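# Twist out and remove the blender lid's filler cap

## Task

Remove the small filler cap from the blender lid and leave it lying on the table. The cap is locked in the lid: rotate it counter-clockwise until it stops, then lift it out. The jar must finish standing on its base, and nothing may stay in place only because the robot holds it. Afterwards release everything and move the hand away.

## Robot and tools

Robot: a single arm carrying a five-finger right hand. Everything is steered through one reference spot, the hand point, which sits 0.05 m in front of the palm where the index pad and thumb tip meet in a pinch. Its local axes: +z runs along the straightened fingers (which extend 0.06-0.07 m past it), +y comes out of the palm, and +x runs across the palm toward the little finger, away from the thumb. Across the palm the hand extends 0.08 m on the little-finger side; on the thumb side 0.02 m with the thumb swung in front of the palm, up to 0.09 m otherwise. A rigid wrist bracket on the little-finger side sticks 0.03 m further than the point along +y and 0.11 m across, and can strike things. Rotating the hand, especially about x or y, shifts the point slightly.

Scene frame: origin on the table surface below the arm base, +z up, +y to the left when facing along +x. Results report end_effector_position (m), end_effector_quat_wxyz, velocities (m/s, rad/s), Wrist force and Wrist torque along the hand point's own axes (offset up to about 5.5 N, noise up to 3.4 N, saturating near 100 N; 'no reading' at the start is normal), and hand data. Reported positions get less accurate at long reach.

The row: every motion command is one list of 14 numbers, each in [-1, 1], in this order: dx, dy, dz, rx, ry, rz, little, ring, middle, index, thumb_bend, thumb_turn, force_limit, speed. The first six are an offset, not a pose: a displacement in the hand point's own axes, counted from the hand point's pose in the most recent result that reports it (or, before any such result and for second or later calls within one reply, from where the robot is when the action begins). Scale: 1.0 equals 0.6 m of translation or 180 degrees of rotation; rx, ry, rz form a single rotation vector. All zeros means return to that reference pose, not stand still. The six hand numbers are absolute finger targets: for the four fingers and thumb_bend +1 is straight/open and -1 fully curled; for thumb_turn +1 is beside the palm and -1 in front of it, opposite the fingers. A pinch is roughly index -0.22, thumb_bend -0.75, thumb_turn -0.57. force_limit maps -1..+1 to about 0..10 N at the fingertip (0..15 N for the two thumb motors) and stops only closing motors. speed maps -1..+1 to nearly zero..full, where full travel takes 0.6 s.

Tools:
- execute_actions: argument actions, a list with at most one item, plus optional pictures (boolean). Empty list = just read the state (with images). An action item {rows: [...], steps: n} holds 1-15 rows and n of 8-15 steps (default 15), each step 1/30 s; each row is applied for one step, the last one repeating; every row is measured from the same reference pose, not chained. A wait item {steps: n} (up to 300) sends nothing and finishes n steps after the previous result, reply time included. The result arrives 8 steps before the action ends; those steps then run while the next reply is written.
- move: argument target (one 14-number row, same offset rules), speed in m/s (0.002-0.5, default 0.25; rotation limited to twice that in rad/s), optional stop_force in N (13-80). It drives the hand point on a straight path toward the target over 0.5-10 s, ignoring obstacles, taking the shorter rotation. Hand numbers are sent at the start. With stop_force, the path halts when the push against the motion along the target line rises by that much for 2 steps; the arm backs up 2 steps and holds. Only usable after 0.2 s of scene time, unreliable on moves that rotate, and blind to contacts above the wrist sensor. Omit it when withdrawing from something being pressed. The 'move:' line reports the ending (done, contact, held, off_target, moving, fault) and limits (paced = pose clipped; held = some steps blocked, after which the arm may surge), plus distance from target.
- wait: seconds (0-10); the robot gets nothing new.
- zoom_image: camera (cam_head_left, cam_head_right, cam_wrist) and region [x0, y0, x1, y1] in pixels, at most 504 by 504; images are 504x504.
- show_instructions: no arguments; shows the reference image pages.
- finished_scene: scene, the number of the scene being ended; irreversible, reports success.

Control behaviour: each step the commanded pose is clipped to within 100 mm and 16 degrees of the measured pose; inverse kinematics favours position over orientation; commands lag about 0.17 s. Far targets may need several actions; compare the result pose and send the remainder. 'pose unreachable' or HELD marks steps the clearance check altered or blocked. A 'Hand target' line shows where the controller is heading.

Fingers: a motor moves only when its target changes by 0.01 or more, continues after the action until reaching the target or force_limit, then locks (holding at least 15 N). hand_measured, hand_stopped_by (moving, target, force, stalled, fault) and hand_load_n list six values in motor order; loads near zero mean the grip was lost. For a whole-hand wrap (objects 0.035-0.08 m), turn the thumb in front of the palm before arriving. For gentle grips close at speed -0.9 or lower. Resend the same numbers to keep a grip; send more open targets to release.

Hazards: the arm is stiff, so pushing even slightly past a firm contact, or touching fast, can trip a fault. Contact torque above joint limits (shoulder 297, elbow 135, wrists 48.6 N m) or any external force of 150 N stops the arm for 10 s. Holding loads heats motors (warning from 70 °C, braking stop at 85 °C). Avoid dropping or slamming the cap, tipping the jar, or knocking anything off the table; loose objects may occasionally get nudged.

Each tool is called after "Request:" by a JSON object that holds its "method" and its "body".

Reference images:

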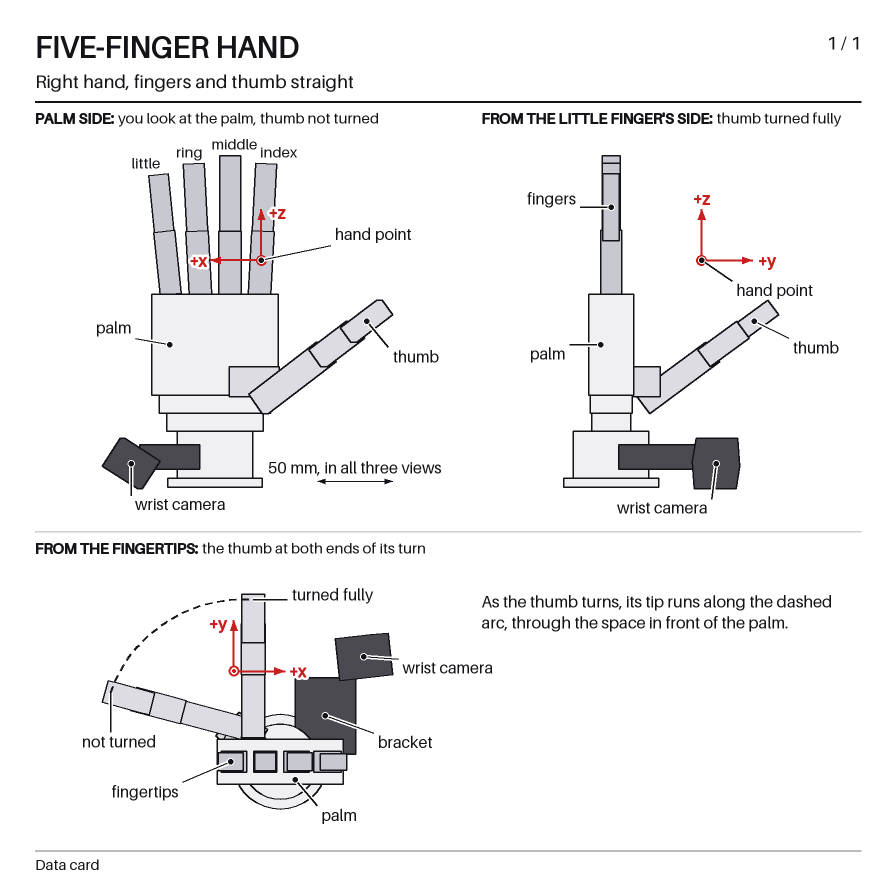

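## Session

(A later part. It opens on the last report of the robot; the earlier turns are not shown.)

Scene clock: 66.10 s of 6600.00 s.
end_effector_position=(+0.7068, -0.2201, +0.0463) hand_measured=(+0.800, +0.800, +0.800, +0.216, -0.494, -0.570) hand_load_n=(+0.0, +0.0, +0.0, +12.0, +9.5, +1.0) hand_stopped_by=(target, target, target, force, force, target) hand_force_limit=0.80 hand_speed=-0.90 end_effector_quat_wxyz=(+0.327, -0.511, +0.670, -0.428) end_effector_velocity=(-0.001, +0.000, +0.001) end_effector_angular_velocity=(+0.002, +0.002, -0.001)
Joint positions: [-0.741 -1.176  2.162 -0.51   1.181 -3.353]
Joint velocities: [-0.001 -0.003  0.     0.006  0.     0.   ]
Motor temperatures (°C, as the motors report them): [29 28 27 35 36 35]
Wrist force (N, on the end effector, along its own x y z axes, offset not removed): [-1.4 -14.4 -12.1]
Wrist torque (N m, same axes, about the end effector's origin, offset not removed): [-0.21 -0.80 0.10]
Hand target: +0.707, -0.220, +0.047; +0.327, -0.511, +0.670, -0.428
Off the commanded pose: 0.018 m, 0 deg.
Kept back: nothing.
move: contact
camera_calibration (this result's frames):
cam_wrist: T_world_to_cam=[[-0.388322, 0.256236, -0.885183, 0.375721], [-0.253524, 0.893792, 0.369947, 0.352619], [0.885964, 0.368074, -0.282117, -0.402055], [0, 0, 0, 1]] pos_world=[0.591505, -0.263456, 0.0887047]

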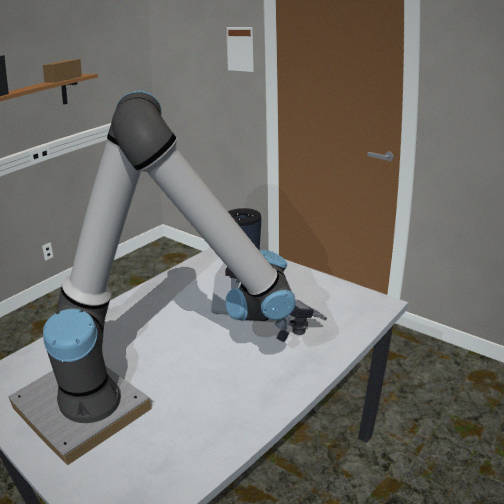

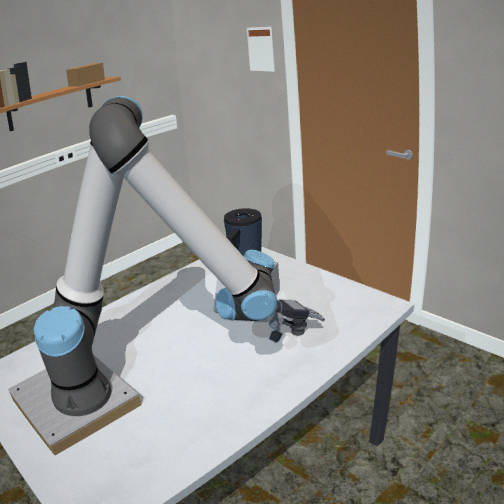

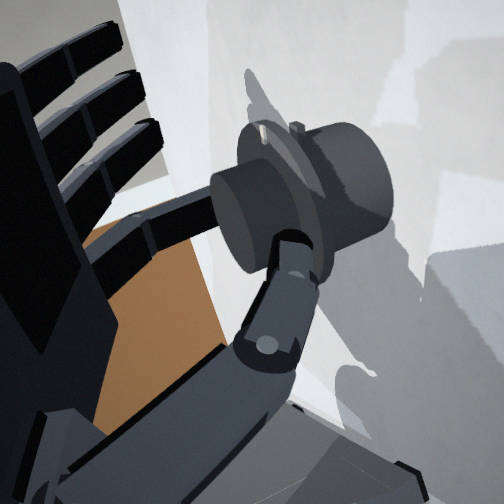

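Request:
{"method": "move", "body": {"target": [0,-0.002,-0.001,0,0,0,0.8,0.8,0.8,0.33,-0.42,-0.57,0.8,-0.6], "speed": 0.005}}

Request:
{"method": "move", "body": {"target": [0.1,-0.2,-0.2,0,0,0,0.8,0.8,0.8,0.33,-0.42,-0.57,0.8,-0.6], "speed": 0.1}}

Scene clock: 67.10 s of 6600.00 s.
end_effector_position=(+0.7067, -0.2201, +0.0476) hand_measured=(+0.800, +0.800, +0.800, +0.330, -0.420, -0.570) hand_load_n=(+0.0, +0.0, +0.0, +0.0, +0.0, +0.0) hand_stopped_by=(target, target, target, target, target, target) hand_force_limit=0.80 hand_speed=-0.60 end_effector_quat_wxyz=(+0.327, -0.511, +0.670, -0.428) end_effector_velocity=(-0.000, +0.002, +0.000) end_effector_angular_velocity=(+0.001, +0.000, +0.002)
Joint positions: [-0.741 -1.178  2.161 -0.508  1.181 -3.353]
Joint velocities: [ 0.002 -0.001  0.001  0.001 -0.     0.   ]
Motor temperatures (°C, as the motors report them): [29 28 27 35 36 35]
Wrist force (N, on the end effector, along its own x y z axes, offset not removed): [-2.2 -2.9 8.0]
Wrist torque (N m, same axes, about the end effector's origin, offset not removed): [-0.83 -0.03 0.35]
Hand target: +0.707, -0.220, +0.048; +0.327, -0.511, +0.670, -0.428
Off the commanded pose: 0.000 m, 0 deg.
Kept back: nothing.
move: done
camera_calibration (this result's frames):
cam_wrist: T_world_to_cam=[[-0.388324, 0.25623, -0.885184, 0.376862], [-0.253502, 0.893804, 0.369935, 0.352115], [0.885969, 0.368051, -0.282131, -0.401654], [0, 0, 0, 1]] pos_world=[0.591459, -0.263456, 0.0900139]

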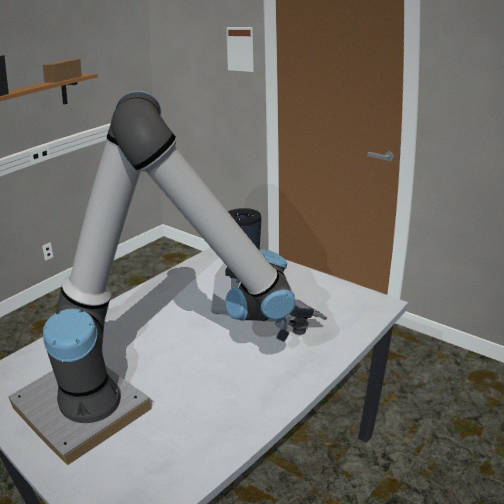

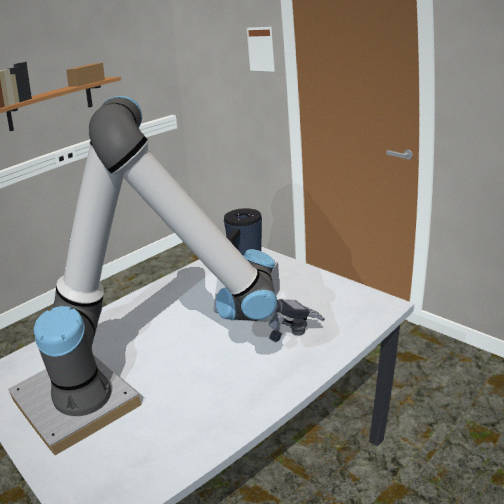

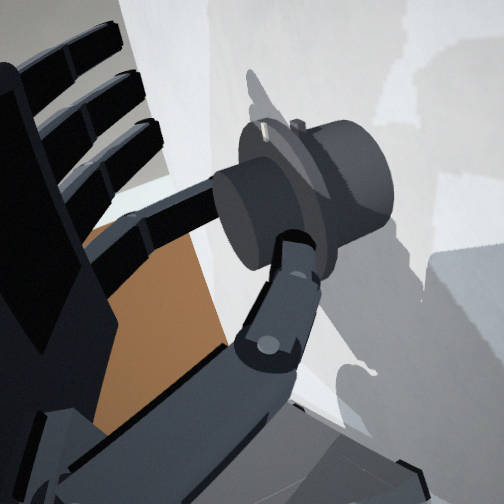

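Scene clock: 69.37 s of 6600.00 s.
end_effector_position=(+0.6345, -0.2623, +0.2068) hand_measured=(+0.800, +0.800, +0.800, +0.330, -0.420, -0.570) hand_load_n=(+0.0, +0.0, +0.0, +0.0, +0.0, +0.0) hand_stopped_by=(target, target, target, target, target, target) hand_force_limit=0.80 hand_speed=-0.60 end_effector_quat_wxyz=(+0.327, -0.511, +0.670, -0.428) end_effector_velocity=(-0.001, -0.000, +0.001) end_effector_angular_velocity=(-0.000, +0.001, -0.000)
Joint positions: [-0.908 -1.47   2.154 -0.168  1.034 -3.441]
Joint velocities: [-0.002 -0.002 -0.     0.004 -0.001 -0.002]
Motor temperatures (°C, as the motors report them): [29 28 27 35 36 35]
Wrist force (N, on the end effector, along its own x y z axes, offset not removed): [-4.8 -6.7 0.2]
Wrist torque (N m, same axes, about the end effector's origin, offset not removed): [-0.98 0.18 -0.17]
Hand target: +0.634, -0.262, +0.207; +0.327, -0.511, +0.670, -0.428
Off the commanded pose: 0.000 m, 0 deg.
Kept back: nothing.
move: done
camera_calibration (this result's frames):
cam_wrist: T_world_to_cam=[[-0.388303, 0.256319, -0.885167, 0.500583], [-0.253509, 0.893767, 0.370018, 0.312578], [0.885976, 0.368077, -0.282074, -0.277163], [0, 0, 0, 1]] pos_world=[0.519179, -0.305663, 0.249259]

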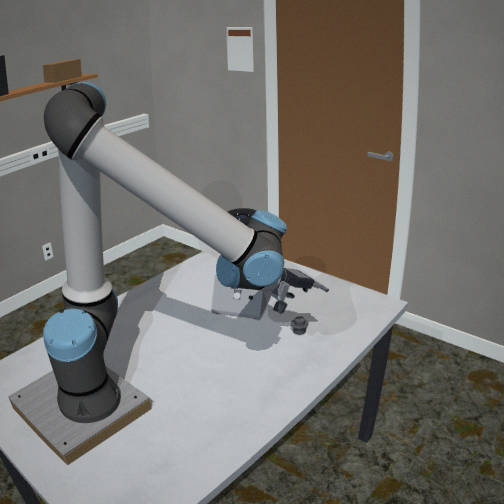

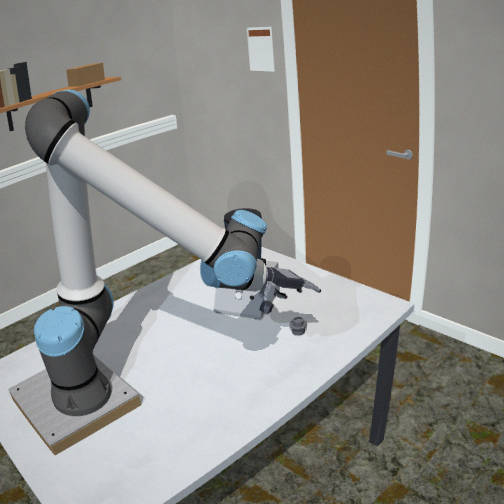

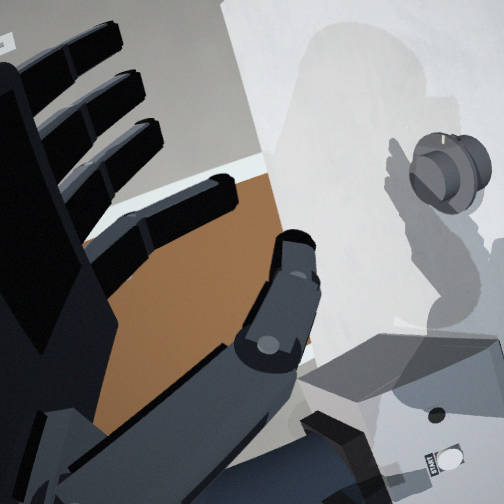

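Request:
{"method": "finished_scene", "body": {"scene": 1}}

The scene is finished: the task was done.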